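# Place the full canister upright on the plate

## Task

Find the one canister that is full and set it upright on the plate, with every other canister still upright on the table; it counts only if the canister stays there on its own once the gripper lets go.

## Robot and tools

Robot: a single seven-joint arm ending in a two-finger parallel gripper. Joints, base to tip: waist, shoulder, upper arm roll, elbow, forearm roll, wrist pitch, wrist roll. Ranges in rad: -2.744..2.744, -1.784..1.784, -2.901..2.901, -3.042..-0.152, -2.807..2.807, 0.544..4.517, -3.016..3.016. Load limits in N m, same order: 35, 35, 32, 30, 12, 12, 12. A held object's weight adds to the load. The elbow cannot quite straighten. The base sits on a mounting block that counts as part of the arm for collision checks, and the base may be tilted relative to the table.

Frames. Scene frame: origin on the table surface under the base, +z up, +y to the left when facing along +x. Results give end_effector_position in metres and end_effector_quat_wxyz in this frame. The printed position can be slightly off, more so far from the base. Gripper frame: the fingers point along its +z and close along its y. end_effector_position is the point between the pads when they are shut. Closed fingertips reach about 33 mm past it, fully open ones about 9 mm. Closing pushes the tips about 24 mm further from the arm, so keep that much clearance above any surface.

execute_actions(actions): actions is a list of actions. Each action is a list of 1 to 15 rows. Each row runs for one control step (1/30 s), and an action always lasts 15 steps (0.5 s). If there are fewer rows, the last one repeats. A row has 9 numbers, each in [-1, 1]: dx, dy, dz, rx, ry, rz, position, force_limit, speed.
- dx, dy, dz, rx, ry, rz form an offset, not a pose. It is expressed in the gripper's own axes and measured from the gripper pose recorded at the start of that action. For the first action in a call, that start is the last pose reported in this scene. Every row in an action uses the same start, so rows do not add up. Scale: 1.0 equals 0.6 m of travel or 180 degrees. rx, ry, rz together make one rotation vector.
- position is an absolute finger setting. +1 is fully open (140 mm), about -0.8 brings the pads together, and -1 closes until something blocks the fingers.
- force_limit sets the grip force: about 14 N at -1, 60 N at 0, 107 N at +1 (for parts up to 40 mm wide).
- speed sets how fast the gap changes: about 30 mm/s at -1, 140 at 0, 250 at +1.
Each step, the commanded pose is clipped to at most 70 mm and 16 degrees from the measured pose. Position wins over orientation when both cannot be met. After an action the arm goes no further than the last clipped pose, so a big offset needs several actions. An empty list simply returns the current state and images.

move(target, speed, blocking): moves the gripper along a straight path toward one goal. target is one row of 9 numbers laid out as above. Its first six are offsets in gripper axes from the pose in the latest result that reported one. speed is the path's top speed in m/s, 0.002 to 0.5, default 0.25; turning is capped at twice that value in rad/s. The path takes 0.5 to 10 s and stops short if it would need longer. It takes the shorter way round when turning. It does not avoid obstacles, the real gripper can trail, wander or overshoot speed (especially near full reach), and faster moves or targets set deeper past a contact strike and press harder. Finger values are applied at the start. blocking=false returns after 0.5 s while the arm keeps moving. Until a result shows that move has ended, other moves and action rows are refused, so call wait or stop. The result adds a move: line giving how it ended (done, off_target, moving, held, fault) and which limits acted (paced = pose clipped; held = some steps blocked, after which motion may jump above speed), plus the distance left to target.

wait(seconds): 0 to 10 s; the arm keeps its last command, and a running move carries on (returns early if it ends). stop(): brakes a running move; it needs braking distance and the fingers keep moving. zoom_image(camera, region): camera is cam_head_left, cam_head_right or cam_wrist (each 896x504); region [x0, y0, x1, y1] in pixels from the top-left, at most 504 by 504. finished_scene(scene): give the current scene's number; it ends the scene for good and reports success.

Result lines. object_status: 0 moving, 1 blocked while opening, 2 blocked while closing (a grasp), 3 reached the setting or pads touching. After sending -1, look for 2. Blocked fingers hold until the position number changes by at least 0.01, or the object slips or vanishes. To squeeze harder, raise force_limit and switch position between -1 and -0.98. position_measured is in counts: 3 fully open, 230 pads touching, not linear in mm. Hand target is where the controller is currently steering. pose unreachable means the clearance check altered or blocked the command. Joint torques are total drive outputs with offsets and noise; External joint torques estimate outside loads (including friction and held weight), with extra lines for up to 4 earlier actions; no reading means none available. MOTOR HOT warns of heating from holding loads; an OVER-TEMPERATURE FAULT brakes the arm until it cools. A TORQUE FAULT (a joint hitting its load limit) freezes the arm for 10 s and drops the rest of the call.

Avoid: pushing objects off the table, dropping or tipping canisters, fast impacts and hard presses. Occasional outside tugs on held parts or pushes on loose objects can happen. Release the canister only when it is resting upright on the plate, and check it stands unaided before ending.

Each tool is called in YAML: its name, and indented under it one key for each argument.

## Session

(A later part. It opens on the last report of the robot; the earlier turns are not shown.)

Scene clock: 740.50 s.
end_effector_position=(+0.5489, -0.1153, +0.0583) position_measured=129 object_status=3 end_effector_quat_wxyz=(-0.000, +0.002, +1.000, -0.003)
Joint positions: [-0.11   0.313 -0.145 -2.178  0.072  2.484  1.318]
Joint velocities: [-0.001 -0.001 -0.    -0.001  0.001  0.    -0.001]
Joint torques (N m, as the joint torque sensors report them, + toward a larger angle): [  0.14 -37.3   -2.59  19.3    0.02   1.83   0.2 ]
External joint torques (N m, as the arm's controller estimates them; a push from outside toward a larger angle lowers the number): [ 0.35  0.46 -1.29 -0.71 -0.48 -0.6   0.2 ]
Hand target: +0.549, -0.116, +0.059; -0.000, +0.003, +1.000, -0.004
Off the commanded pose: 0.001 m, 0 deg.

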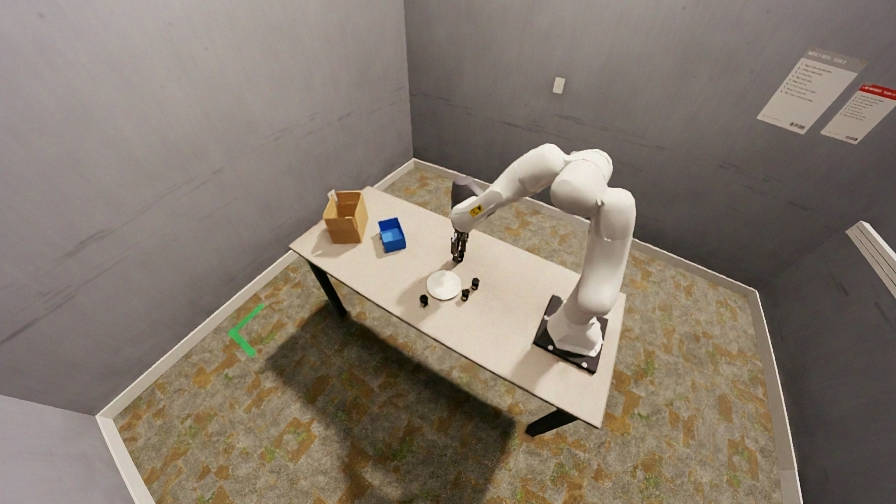

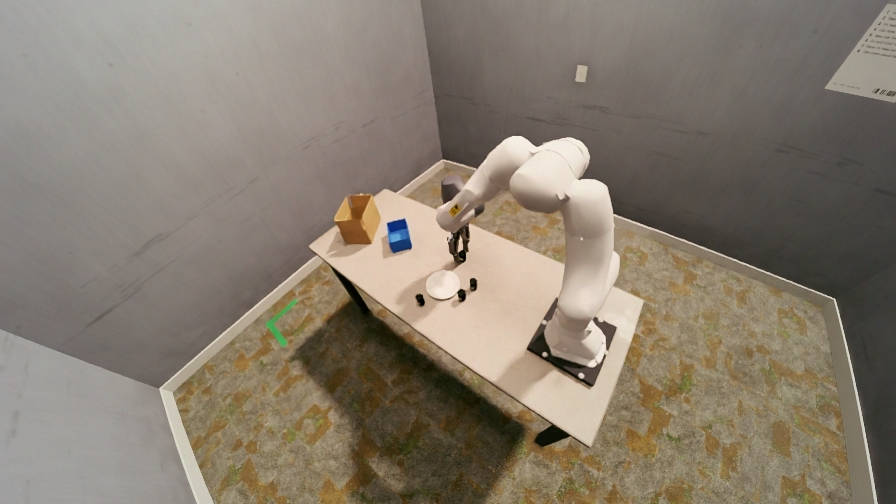

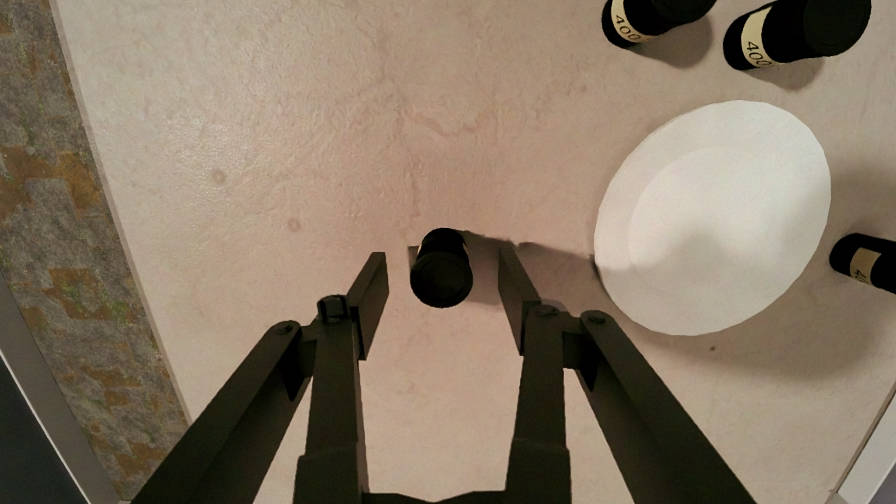

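wait:
  seconds: 0.1

wait:
  seconds: 0.1

wait:
  seconds: 0.1

wait:
  seconds: 0.1

Scene clock: 745.07 s.
end_effector_position=(+0.5489, -0.1153, +0.0583) position_measured=129 object_status=3 end_effector_quat_wxyz=(-0.000, +0.002, +1.000, -0.003)
Joint positions: [-0.11   0.313 -0.145 -2.178  0.072  2.484  1.318]
Joint velocities: [-0.001  0.001 -0.    -0.    -0.    -0.    -0.002]
Joint torques (N m, as the joint torque sensors report them, + toward a larger angle): [  0.11 -37.22  -2.29  19.61   0.03   1.82   0.17]
External joint torques (N m, as the arm's controller estimates them; a push from outside toward a larger angle lowers the number): [ 0.2   0.48 -1.1  -0.4  -0.46 -0.6   0.17]
Hand target: +0.549, -0.116, +0.059; -0.000, +0.003, +1.000, -0.004
Off the commanded pose: 0.001 m, 0 deg.
wait: 0.10 s; at rest from the start

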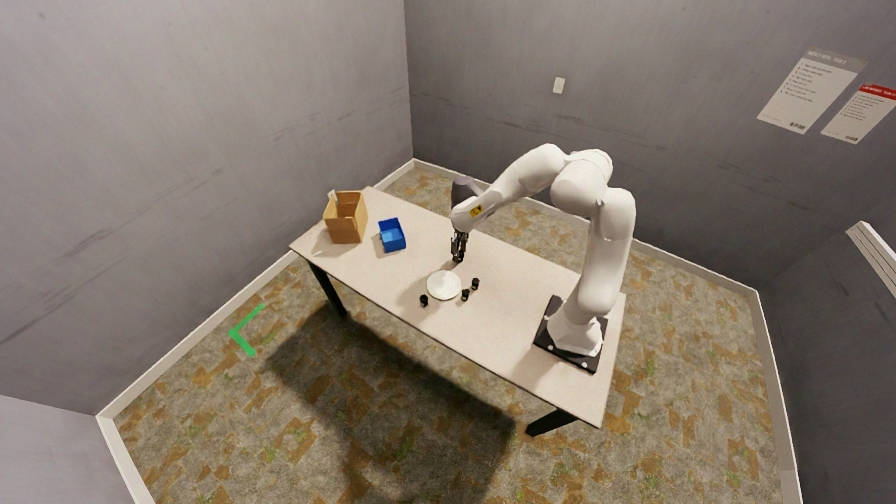

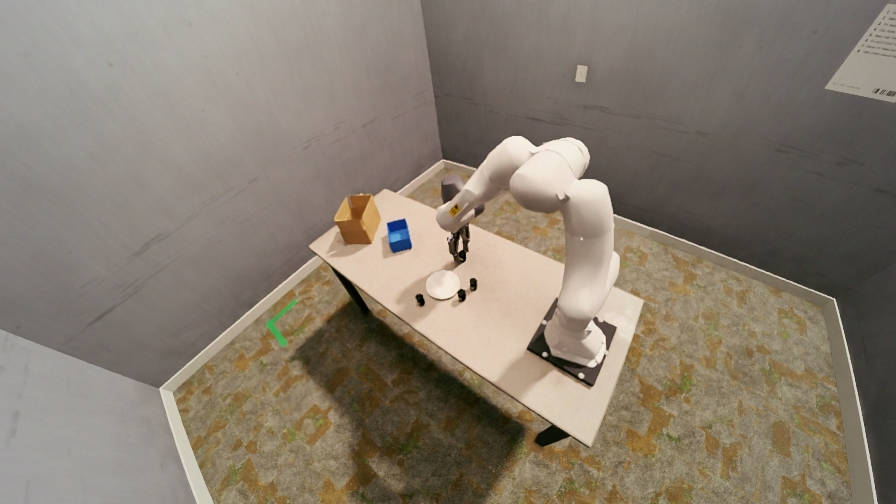

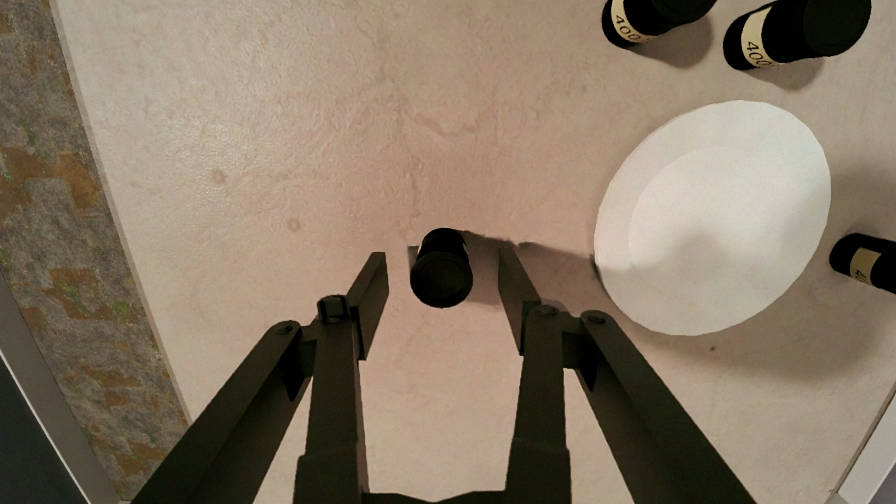

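Scene clock: 745.17 s.
end_effector_position=(+0.5489, -0.1153, +0.0583) position_measured=129 object_status=3 end_effector_quat_wxyz=(-0.000, +0.002, +1.000, -0.003)
Joint positions: [-0.11   0.313 -0.145 -2.178  0.072  2.484  1.318]
Joint velocities: [ 0.001  0.001  0.002  0.002 -0.001  0.     0.002]
Joint torques (N m, as the joint torque sensors report them, + toward a larger angle): [  0.13 -37.16  -2.55  19.42   0.04   1.82   0.18]
External joint torques (N m, as the arm's controller estimates them; a push from outside toward a larger angle lowers the number): [ 0.2   0.55 -1.37 -0.62 -0.46 -0.61  0.18]
Hand target: +0.549, -0.116, +0.059; -0.000, +0.003, +1.000, -0.004
Off the commanded pose: 0.001 m, 0 deg.
wait: 0.10 s; no rest

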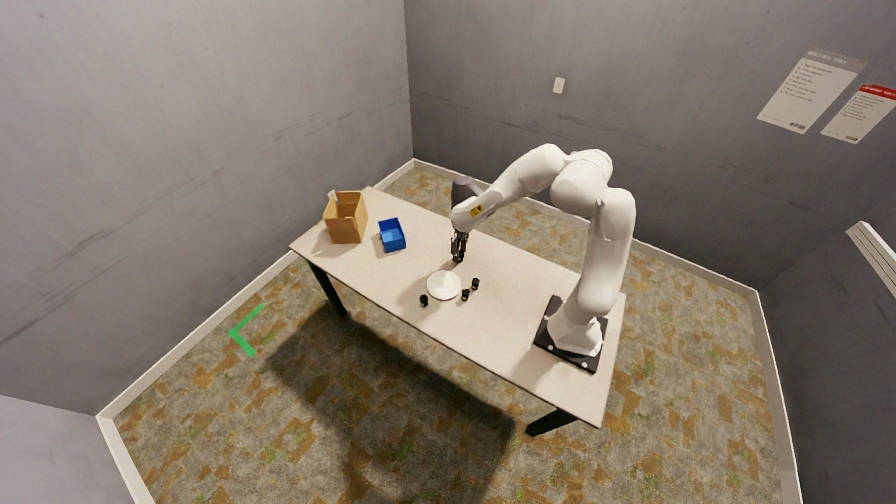

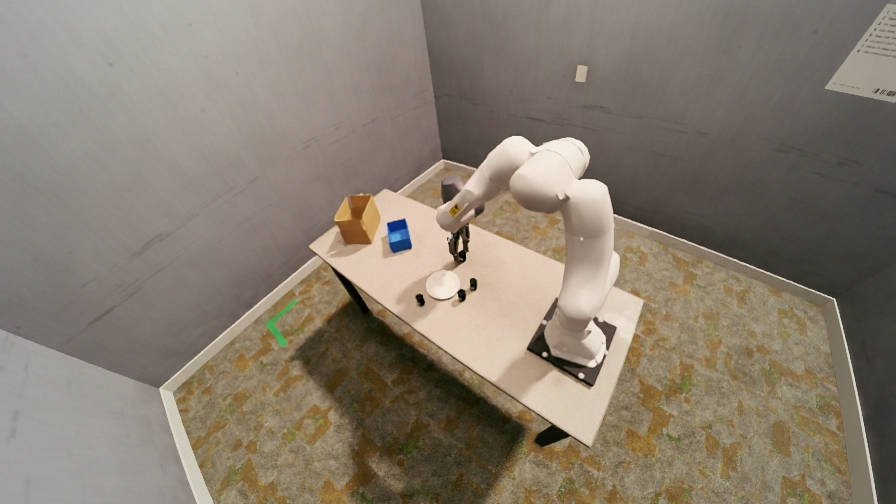

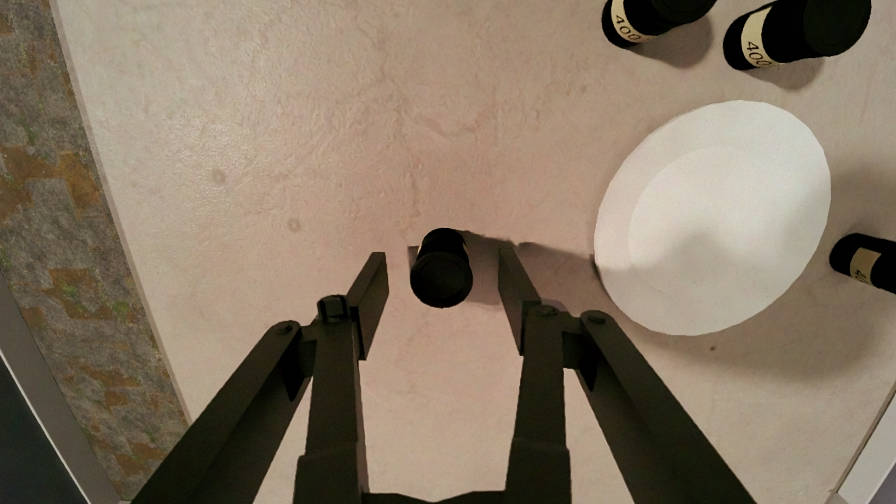

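Scene clock: 745.27 s.
end_effector_position=(+0.5489, -0.1153, +0.0583) position_measured=129 object_status=3 end_effector_quat_wxyz=(-0.000, +0.002, +1.000, -0.003)
Joint positions: [-0.11   0.313 -0.145 -2.178  0.072  2.484  1.318]
Joint velocities: [ 0.     0.001  0.    -0.    -0.    -0.     0.001]
Joint torques (N m, as the joint torque sensors report them, + toward a larger angle): [  0.04 -37.23  -2.53  19.2    0.02   1.83   0.24]
External joint torques (N m, as the arm's controller estimates them; a push from outside toward a larger angle lowers the number): [ 0.17  0.48 -1.3  -0.8  -0.47 -0.59  0.24]
Hand target: +0.549, -0.116, +0.059; -0.000, +0.003, +1.000, -0.004
Off the commanded pose: 0.001 m, 0 deg.
wait: 0.10 s; no rest

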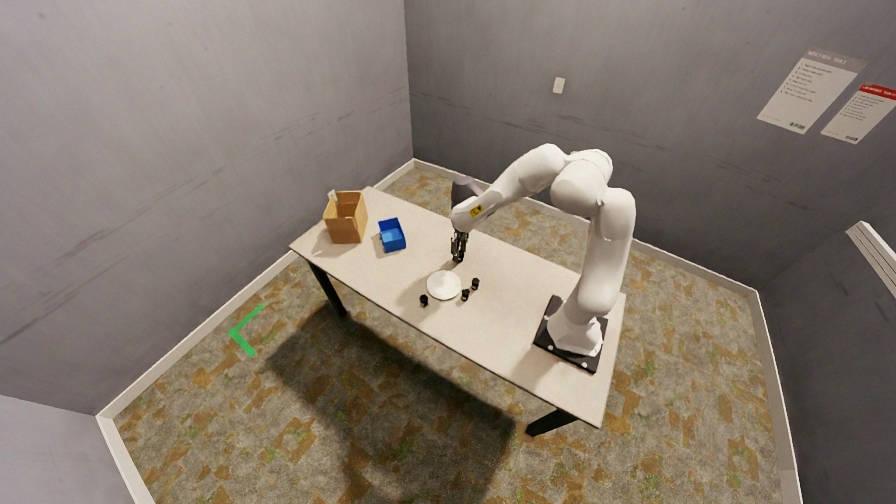

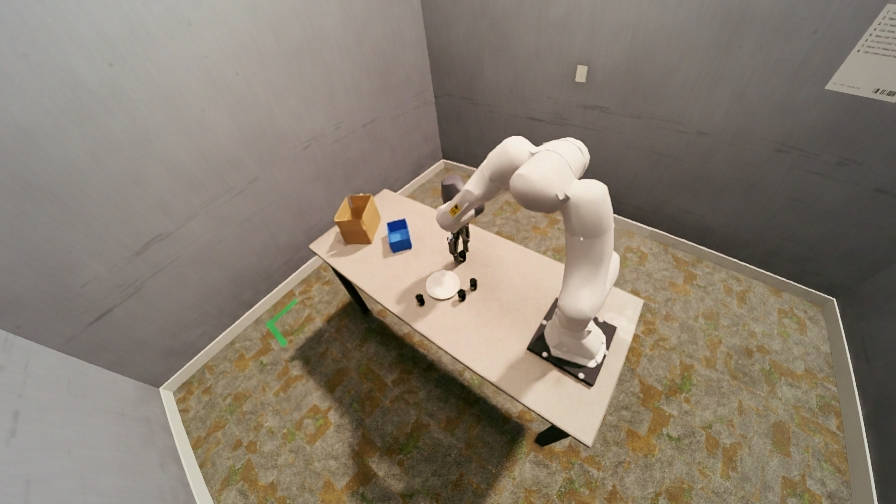

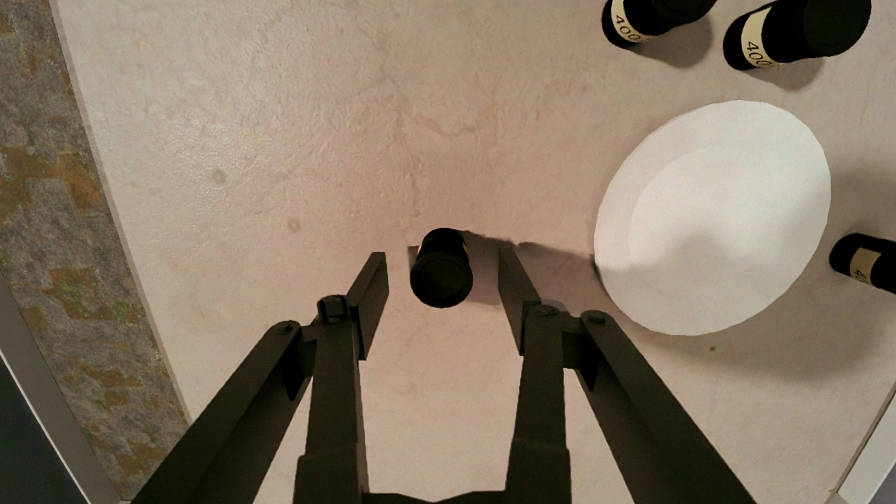

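Scene clock: 745.37 s.
end_effector_position=(+0.5489, -0.1153, +0.0583) position_measured=129 object_status=3 end_effector_quat_wxyz=(-0.000, +0.002, +1.000, -0.003)
Joint positions: [-0.11   0.313 -0.145 -2.178  0.072  2.484  1.318]
Joint velocities: [ 0.001  0.001  0.001 -0.    -0.001 -0.001  0.001]
Joint torques (N m, as the joint torque sensors report them, + toward a larger angle): [  0.17 -36.89  -2.47  19.46   0.03   1.82   0.16]
External joint torques (N m, as the arm's controller estimates them; a push from outside toward a larger angle lowers the number): [ 0.18  0.78 -1.35 -0.54 -0.46 -0.6   0.16]
Hand target: +0.549, -0.116, +0.059; -0.000, +0.003, +1.000, -0.004
Off the commanded pose: 0.001 m, 0 deg.
wait: 0.10 s; no rest

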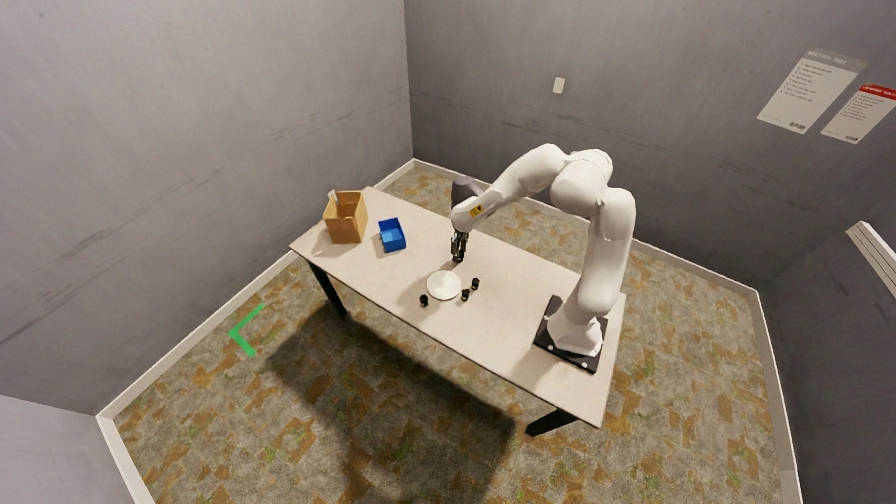

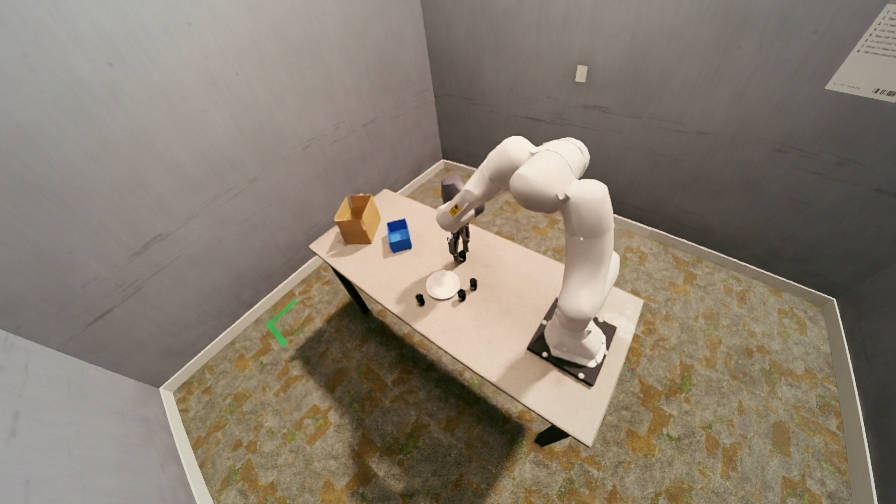

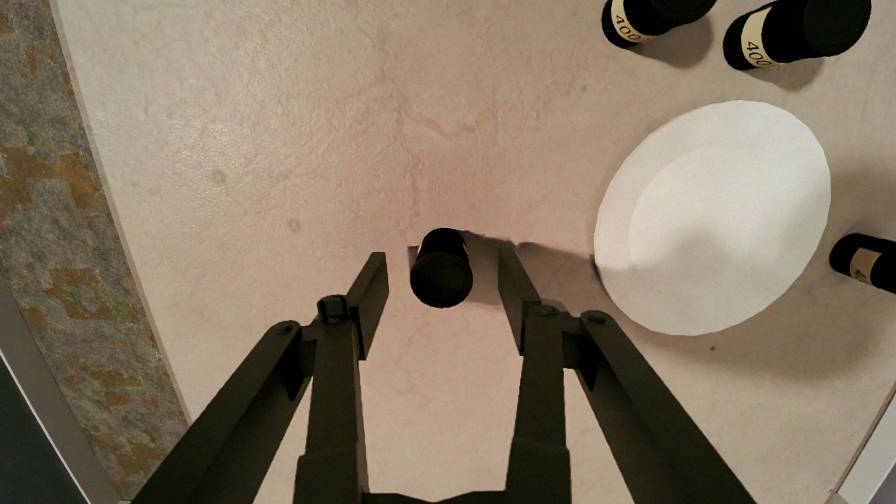

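execute_actions:
  actions:
    - [[0,0,0.002,0,0,0,0,0,0],[0,0,0.004,0,0,0,0,0,0],[0,0,0.006,0,0,0,0,0,0],[0,0,0.008,0,0,0,0,0,0],[0,0,0.010,0,0,0,0,0,0],[0,0,0.012,0,0,0,0,0,0],[0,0,0.014,0,0,0,0,0,0],[0,0,0.016,0,0,0,0,0,0],[0,0,0.0175,0,0,0,0,0,0],[0,0,0.019,0,0,0,0,0,0],[0,0,0.020,0,0,0,0,0,0],[0,0,0.0205,0,0,0,0,0,0]]

Scene clock: 756.07 s.
end_effector_position=(+0.5478, -0.1160, +0.0468) position_measured=129 object_status=3 end_effector_quat_wxyz=(-0.003, +0.003, +1.000, -0.004)
Joint positions: [-0.11   0.337 -0.145 -2.178  0.075  2.504  1.317]
Joint velocities: [-0.001  0.01  -0.001 -0.001  0.006  0.026 -0.004]
Joint torques (N m, as the joint torque sensors report them, + toward a larger angle): [ -1.23 -36.12  -0.07  17.77   0.96   2.7   -0.13]
External joint torques (N m, as the arm's controller estimates them; a push from outside toward a larger angle lowers the number): [-1.05  2.38  1.31 -2.1   0.48  0.27 -0.13]
Hand target: +0.549, -0.116, +0.046; -0.000, +0.002, +1.000, -0.003
Off the commanded pose: 0.001 m, 0 deg.

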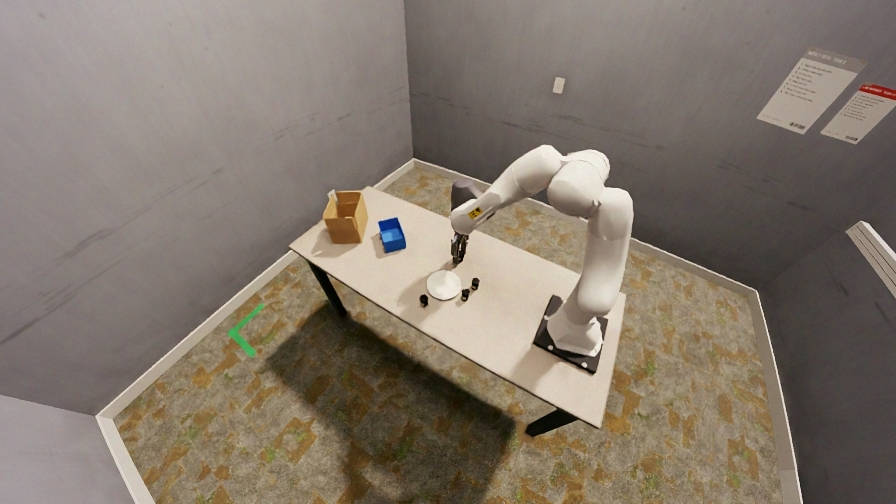

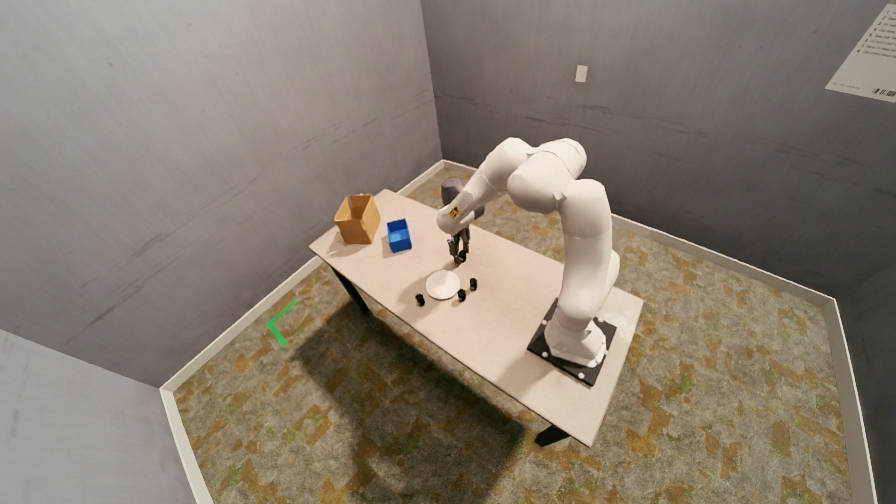

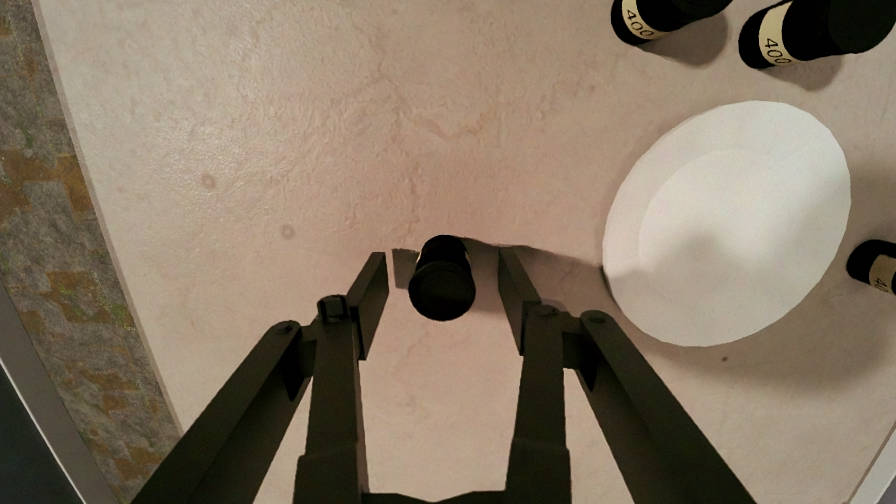

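wait:
  seconds: 0.1

wait:
  seconds: 0.1

wait:
  seconds: 0.1

wait:
  seconds: 0.1

Scene clock: 759.90 s.
end_effector_position=(+0.5491, -0.1162, +0.0471) position_measured=129 object_status=3 end_effector_quat_wxyz=(-0.000, +0.003, +1.000, -0.004)
Joint positions: [-0.11   0.337 -0.145 -2.178  0.076  2.508  1.317]
Joint velocities: [-0.001 -0.    -0.    -0.001 -0.001  0.001 -0.001]
Joint torques (N m, as the joint torque sensors report them, + toward a larger angle): [ -1.4  -35.86  -0.3   17.49   1.03   2.62  -0.16]
External joint torques (N m, as the arm's controller estimates them; a push from outside toward a larger angle lowers the number): [-1.11  2.24  1.17 -2.16  0.55  0.2  -0.16]
Hand target: +0.549, -0.116, +0.046; -0.000, +0.002, +1.000, -0.003
Off the commanded pose: 0.001 m, 0 deg.
wait: 0.10 s; at rest from the start

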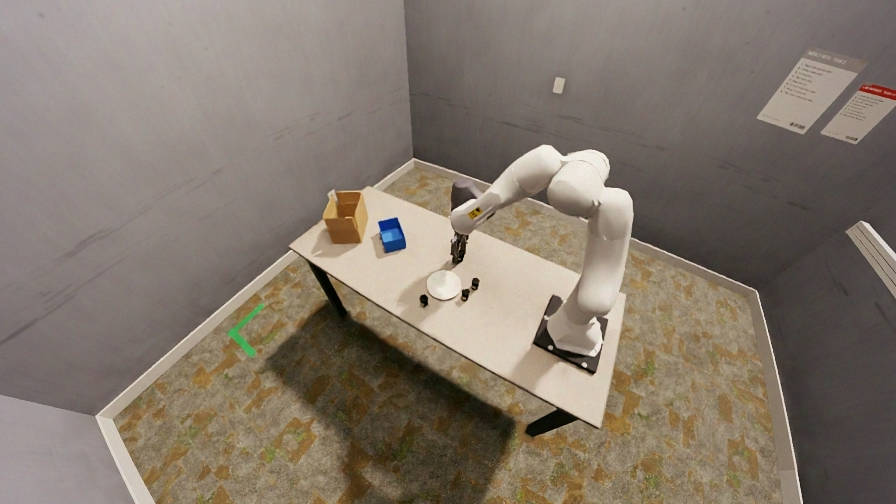

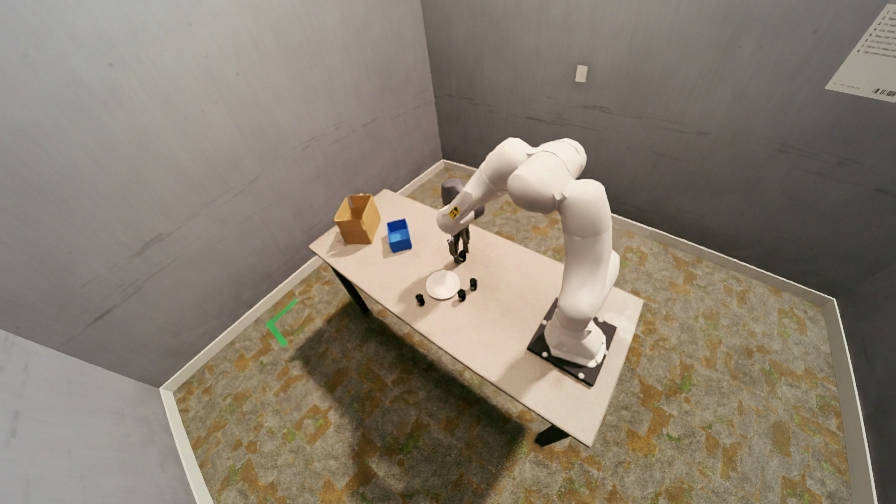

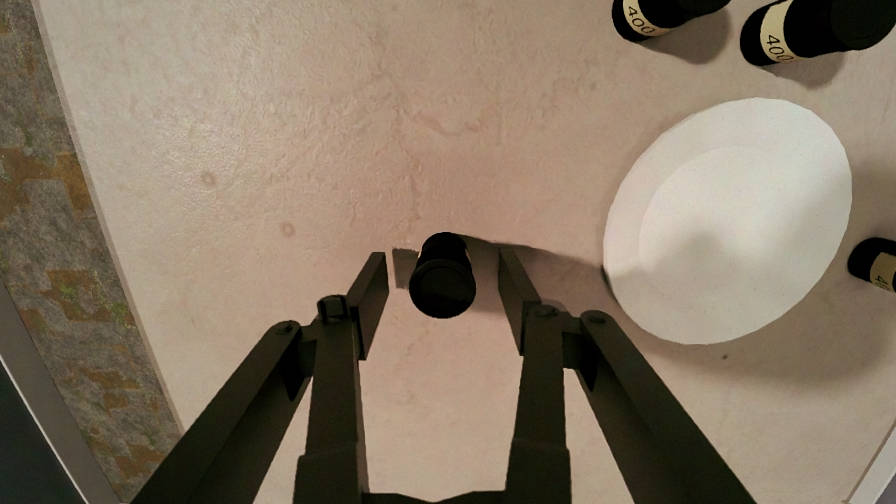

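Scene clock: 760.00 s.
end_effector_position=(+0.5491, -0.1162, +0.0471) position_measured=129 object_status=3 end_effector_quat_wxyz=(-0.000, +0.003, +1.000, -0.004)
Joint positions: [-0.11   0.337 -0.145 -2.178  0.076  2.508  1.317]
Joint velocities: [ 0.001 -0.001  0.    -0.     0.001  0.     0.   ]
Joint torques (N m, as the joint torque sensors report them, + toward a larger angle): [ -1.24 -35.63  -0.24  17.56   1.05   2.62  -0.16]
External joint torques (N m, as the arm's controller estimates them; a push from outside toward a larger angle lowers the number): [-1.14  2.5   1.05 -2.11  0.57  0.2  -0.16]
Hand target: +0.549, -0.116, +0.046; -0.000, +0.002, +1.000, -0.003
Off the commanded pose: 0.001 m, 0 deg.
wait: 0.10 s; no rest

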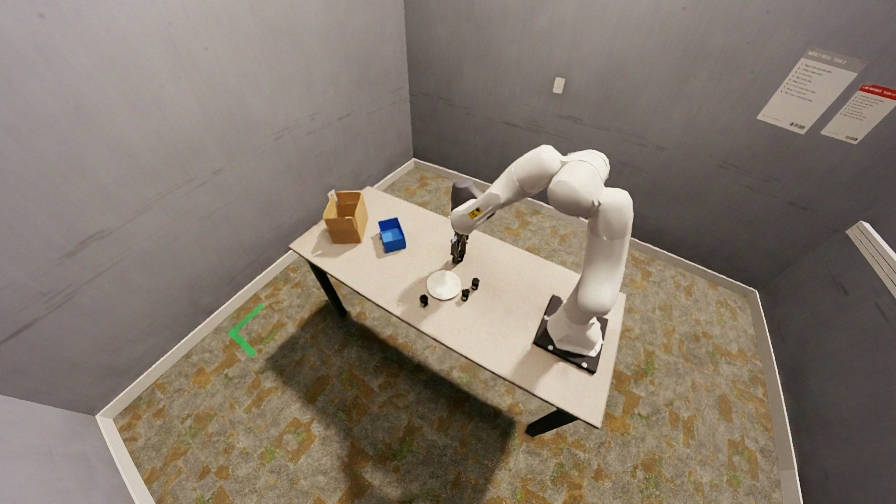

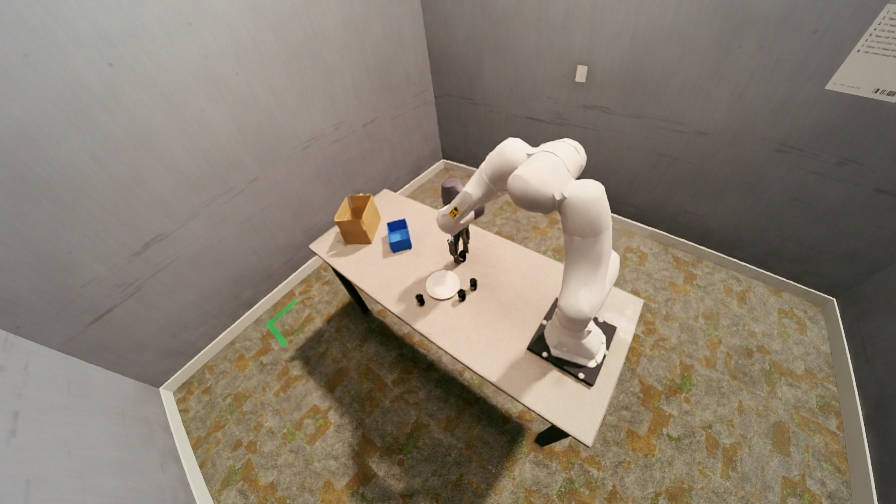

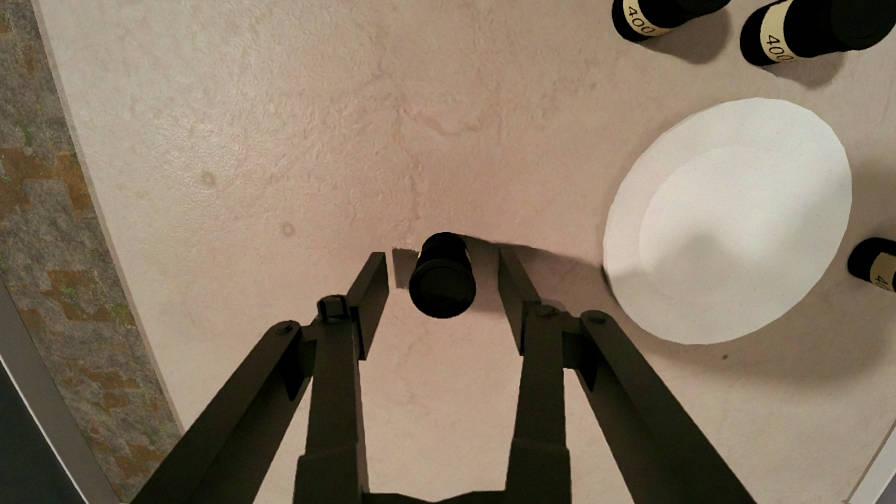

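Scene clock: 760.10 s.
end_effector_position=(+0.5491, -0.1162, +0.0471) position_measured=129 object_status=3 end_effector_quat_wxyz=(-0.000, +0.003, +1.000, -0.004)
Joint positions: [-0.11   0.337 -0.145 -2.178  0.076  2.508  1.317]
Joint velocities: [ 0.001 -0.001  0.    -0.001  0.001 -0.     0.   ]
Joint torques (N m, as the joint torque sensors report them, + toward a larger angle): [ -1.2  -35.59  -0.02  17.54   1.06   2.64  -0.17]
External joint torques (N m, as the arm's controller estimates them; a push from outside toward a larger angle lowers the number): [-1.03  2.68  1.35 -2.25  0.58  0.19 -0.17]
Hand target: +0.549, -0.116, +0.046; -0.000, +0.002, +1.000, -0.003
Off the commanded pose: 0.001 m, 0 deg.
wait: 0.10 s; no rest

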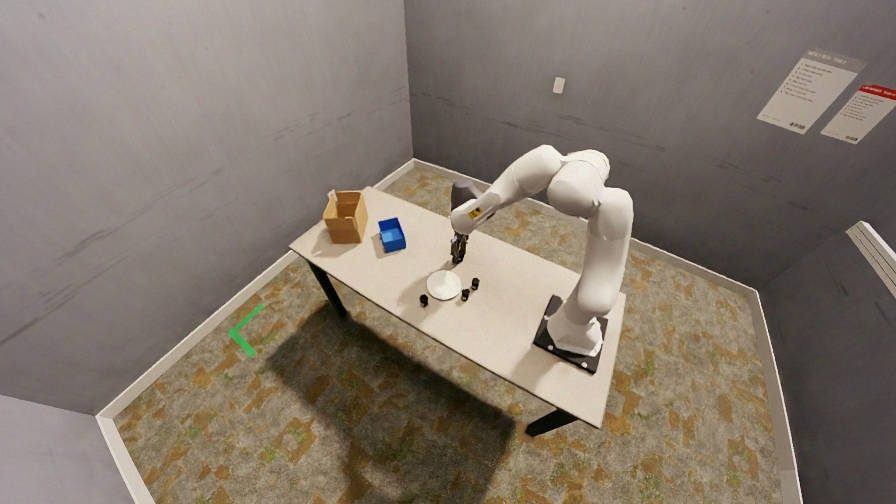

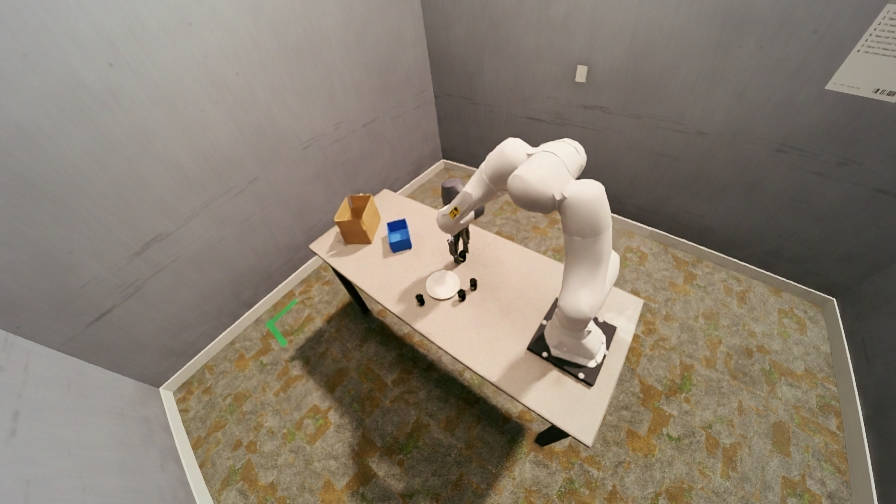

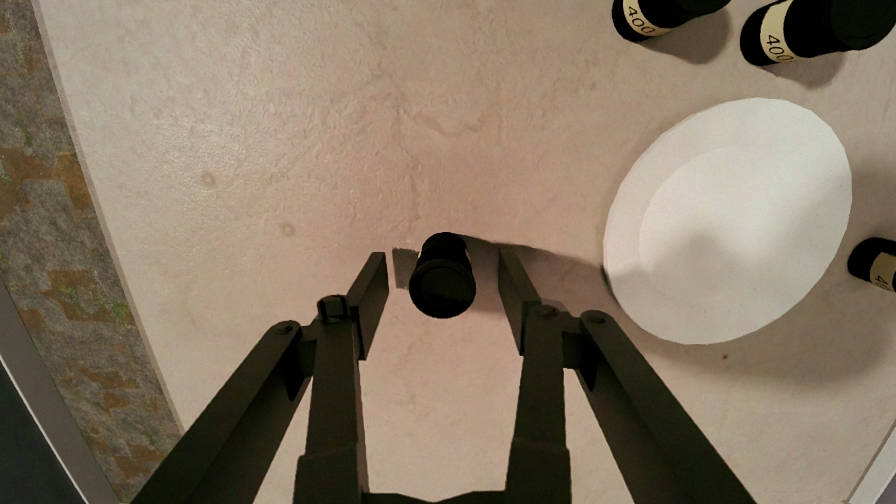

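Scene clock: 760.20 s.
end_effector_position=(+0.5491, -0.1162, +0.0471) position_measured=129 object_status=3 end_effector_quat_wxyz=(-0.000, +0.003, +1.000, -0.004)
Joint positions: [-0.11   0.337 -0.145 -2.178  0.076  2.508  1.317]
Joint velocities: [-0.001 -0.     0.001  0.     0.001 -0.    -0.   ]
Joint torques (N m, as the joint torque sensors report them, + toward a larger angle): [ -1.1  -35.47   0.02  17.62   1.08   2.6   -0.14]
External joint torques (N m, as the arm's controller estimates them; a push from outside toward a larger angle lowers the number): [-0.97  2.67  1.34 -2.1   0.6   0.17 -0.14]
Hand target: +0.549, -0.116, +0.046; -0.000, +0.002, +1.000, -0.003
Off the commanded pose: 0.001 m, 0 deg.
wait: 0.10 s; no rest

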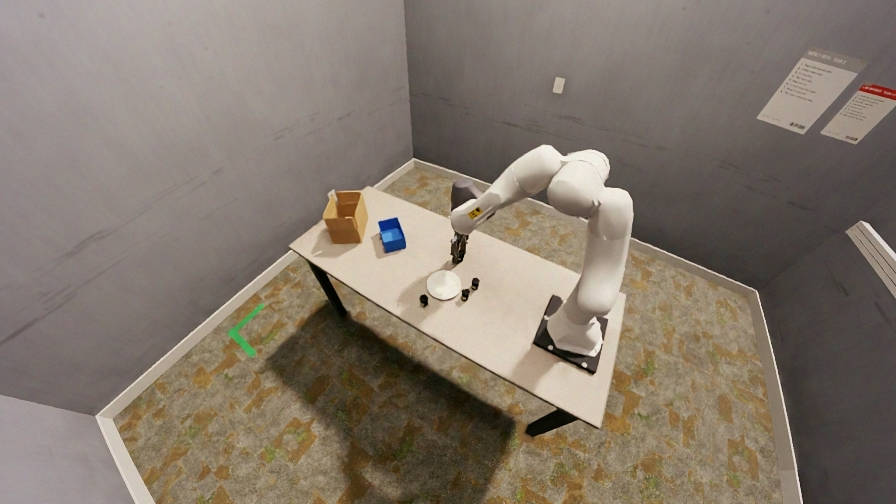

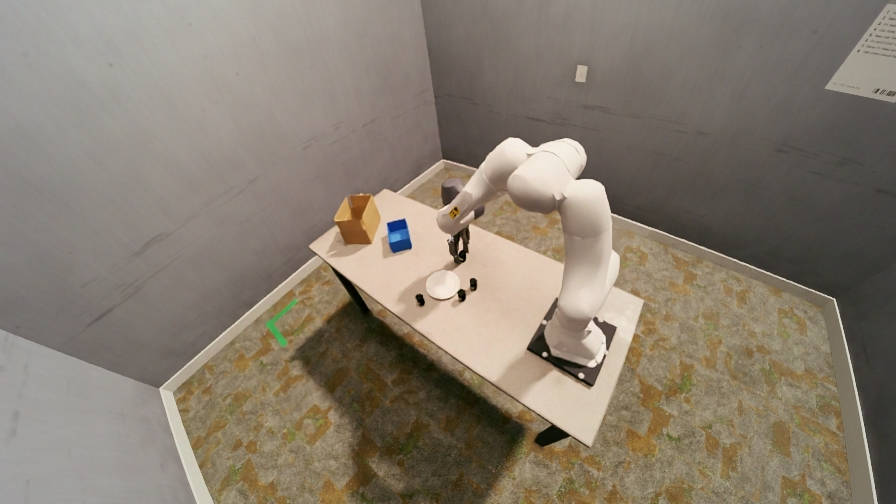

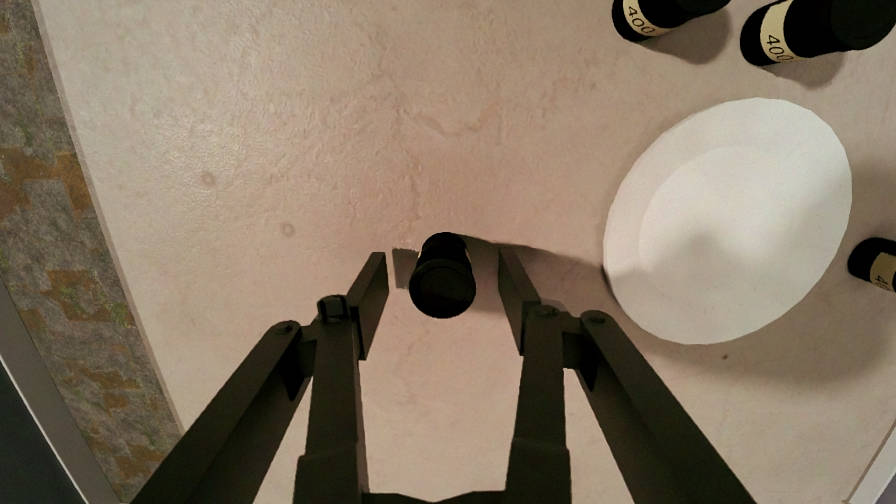

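execute_actions:
  actions:
    - [[0,0,0,0,0,0,-1,0,0]]
    - [[0,0,-0.002,0,0,0,-1,0,0],[0,0,-0.004,0,0,0,-1,0,0],[0,0,-0.006,0,0,0,-1,0,0],[0,0,-0.008,0,0,0,-1,0,0],[0,0,-0.010,0,0,0,-1,0,0],[0,0,-0.012,0,0,0,-1,0,0],[0,0,-0.014,0,0,0,-1,0,0],[0,0,-0.016,0,0,0,-1,0,0],[0,0,-0.0175,0,0,0,-1,0,0],[0,0,-0.019,0,0,0,-1,0,0],[0,0,-0.020,0,0,0,-1,0,0],[0,0,-0.0205,0,0,0,-1,0,0]]

Scene clock: 771.53 s.
end_effector_position=(+0.5502, -0.1154, +0.0586) position_measured=186 object_status=2 end_effector_quat_wxyz=(+0.002, +0.002, +1.000, -0.003)
Joint positions: [-0.11   0.313 -0.145 -2.178  0.072  2.488  1.317]
Joint velocities: [ 0.001 -0.009 -0.002 -0.    -0.005 -0.025  0.002]
Joint torques (N m, as the joint torque sensors report them, + toward a larger angle): [  0.26 -36.38  -2.32  19.4    0.04   1.86   0.12]
External joint torques (N m, as the arm's controller estimates them; a push from outside toward a larger angle lowers the number): [ 0.49  0.81 -1.01 -0.34 -0.45 -0.54  0.12]
External joint torques at the end of the 1st action: [-0.46  2.05 -0.12 -1.32  0.03 -0.24  0.02]
Hand target: +0.549, -0.116, +0.060; -0.000, +0.003, +1.000, -0.004
Off the commanded pose: 0.002 m, 0 deg.

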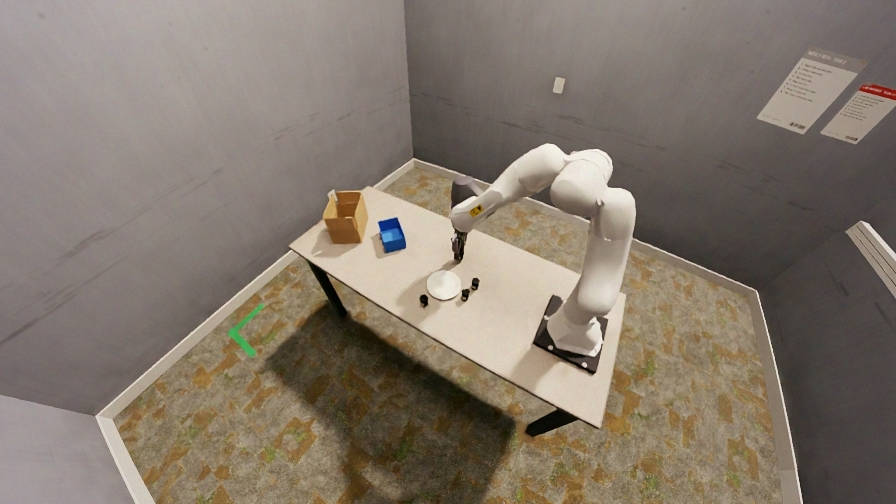

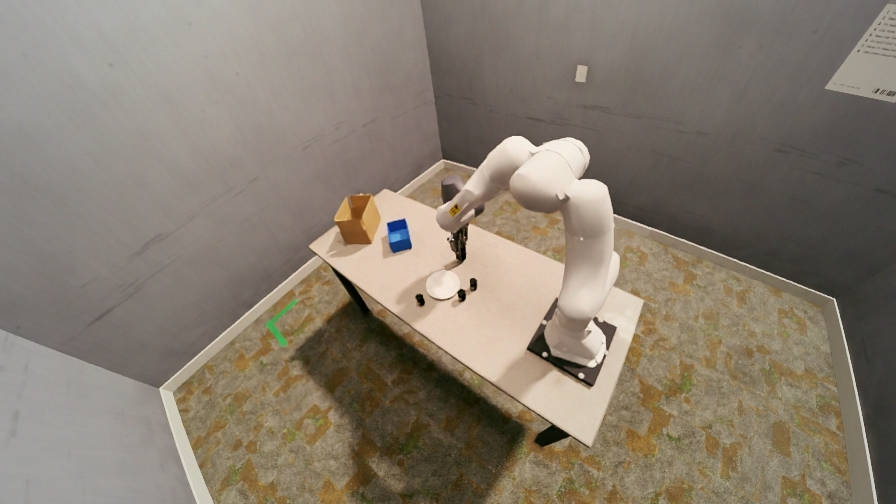

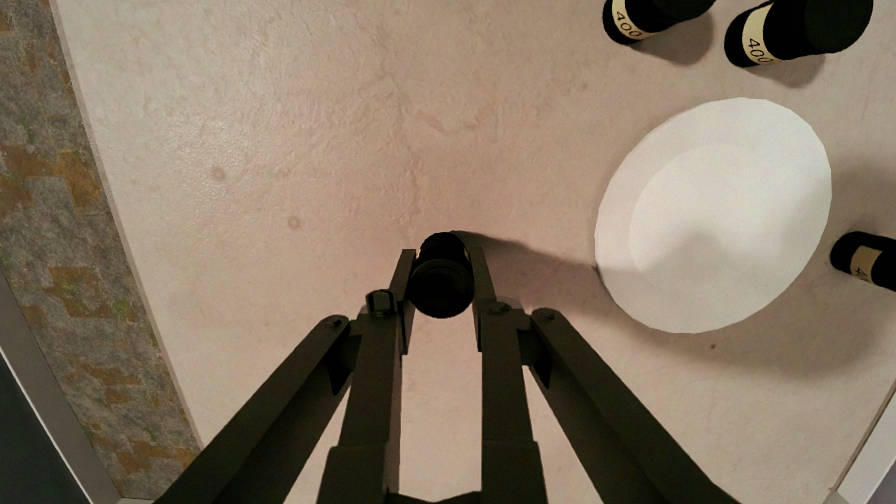

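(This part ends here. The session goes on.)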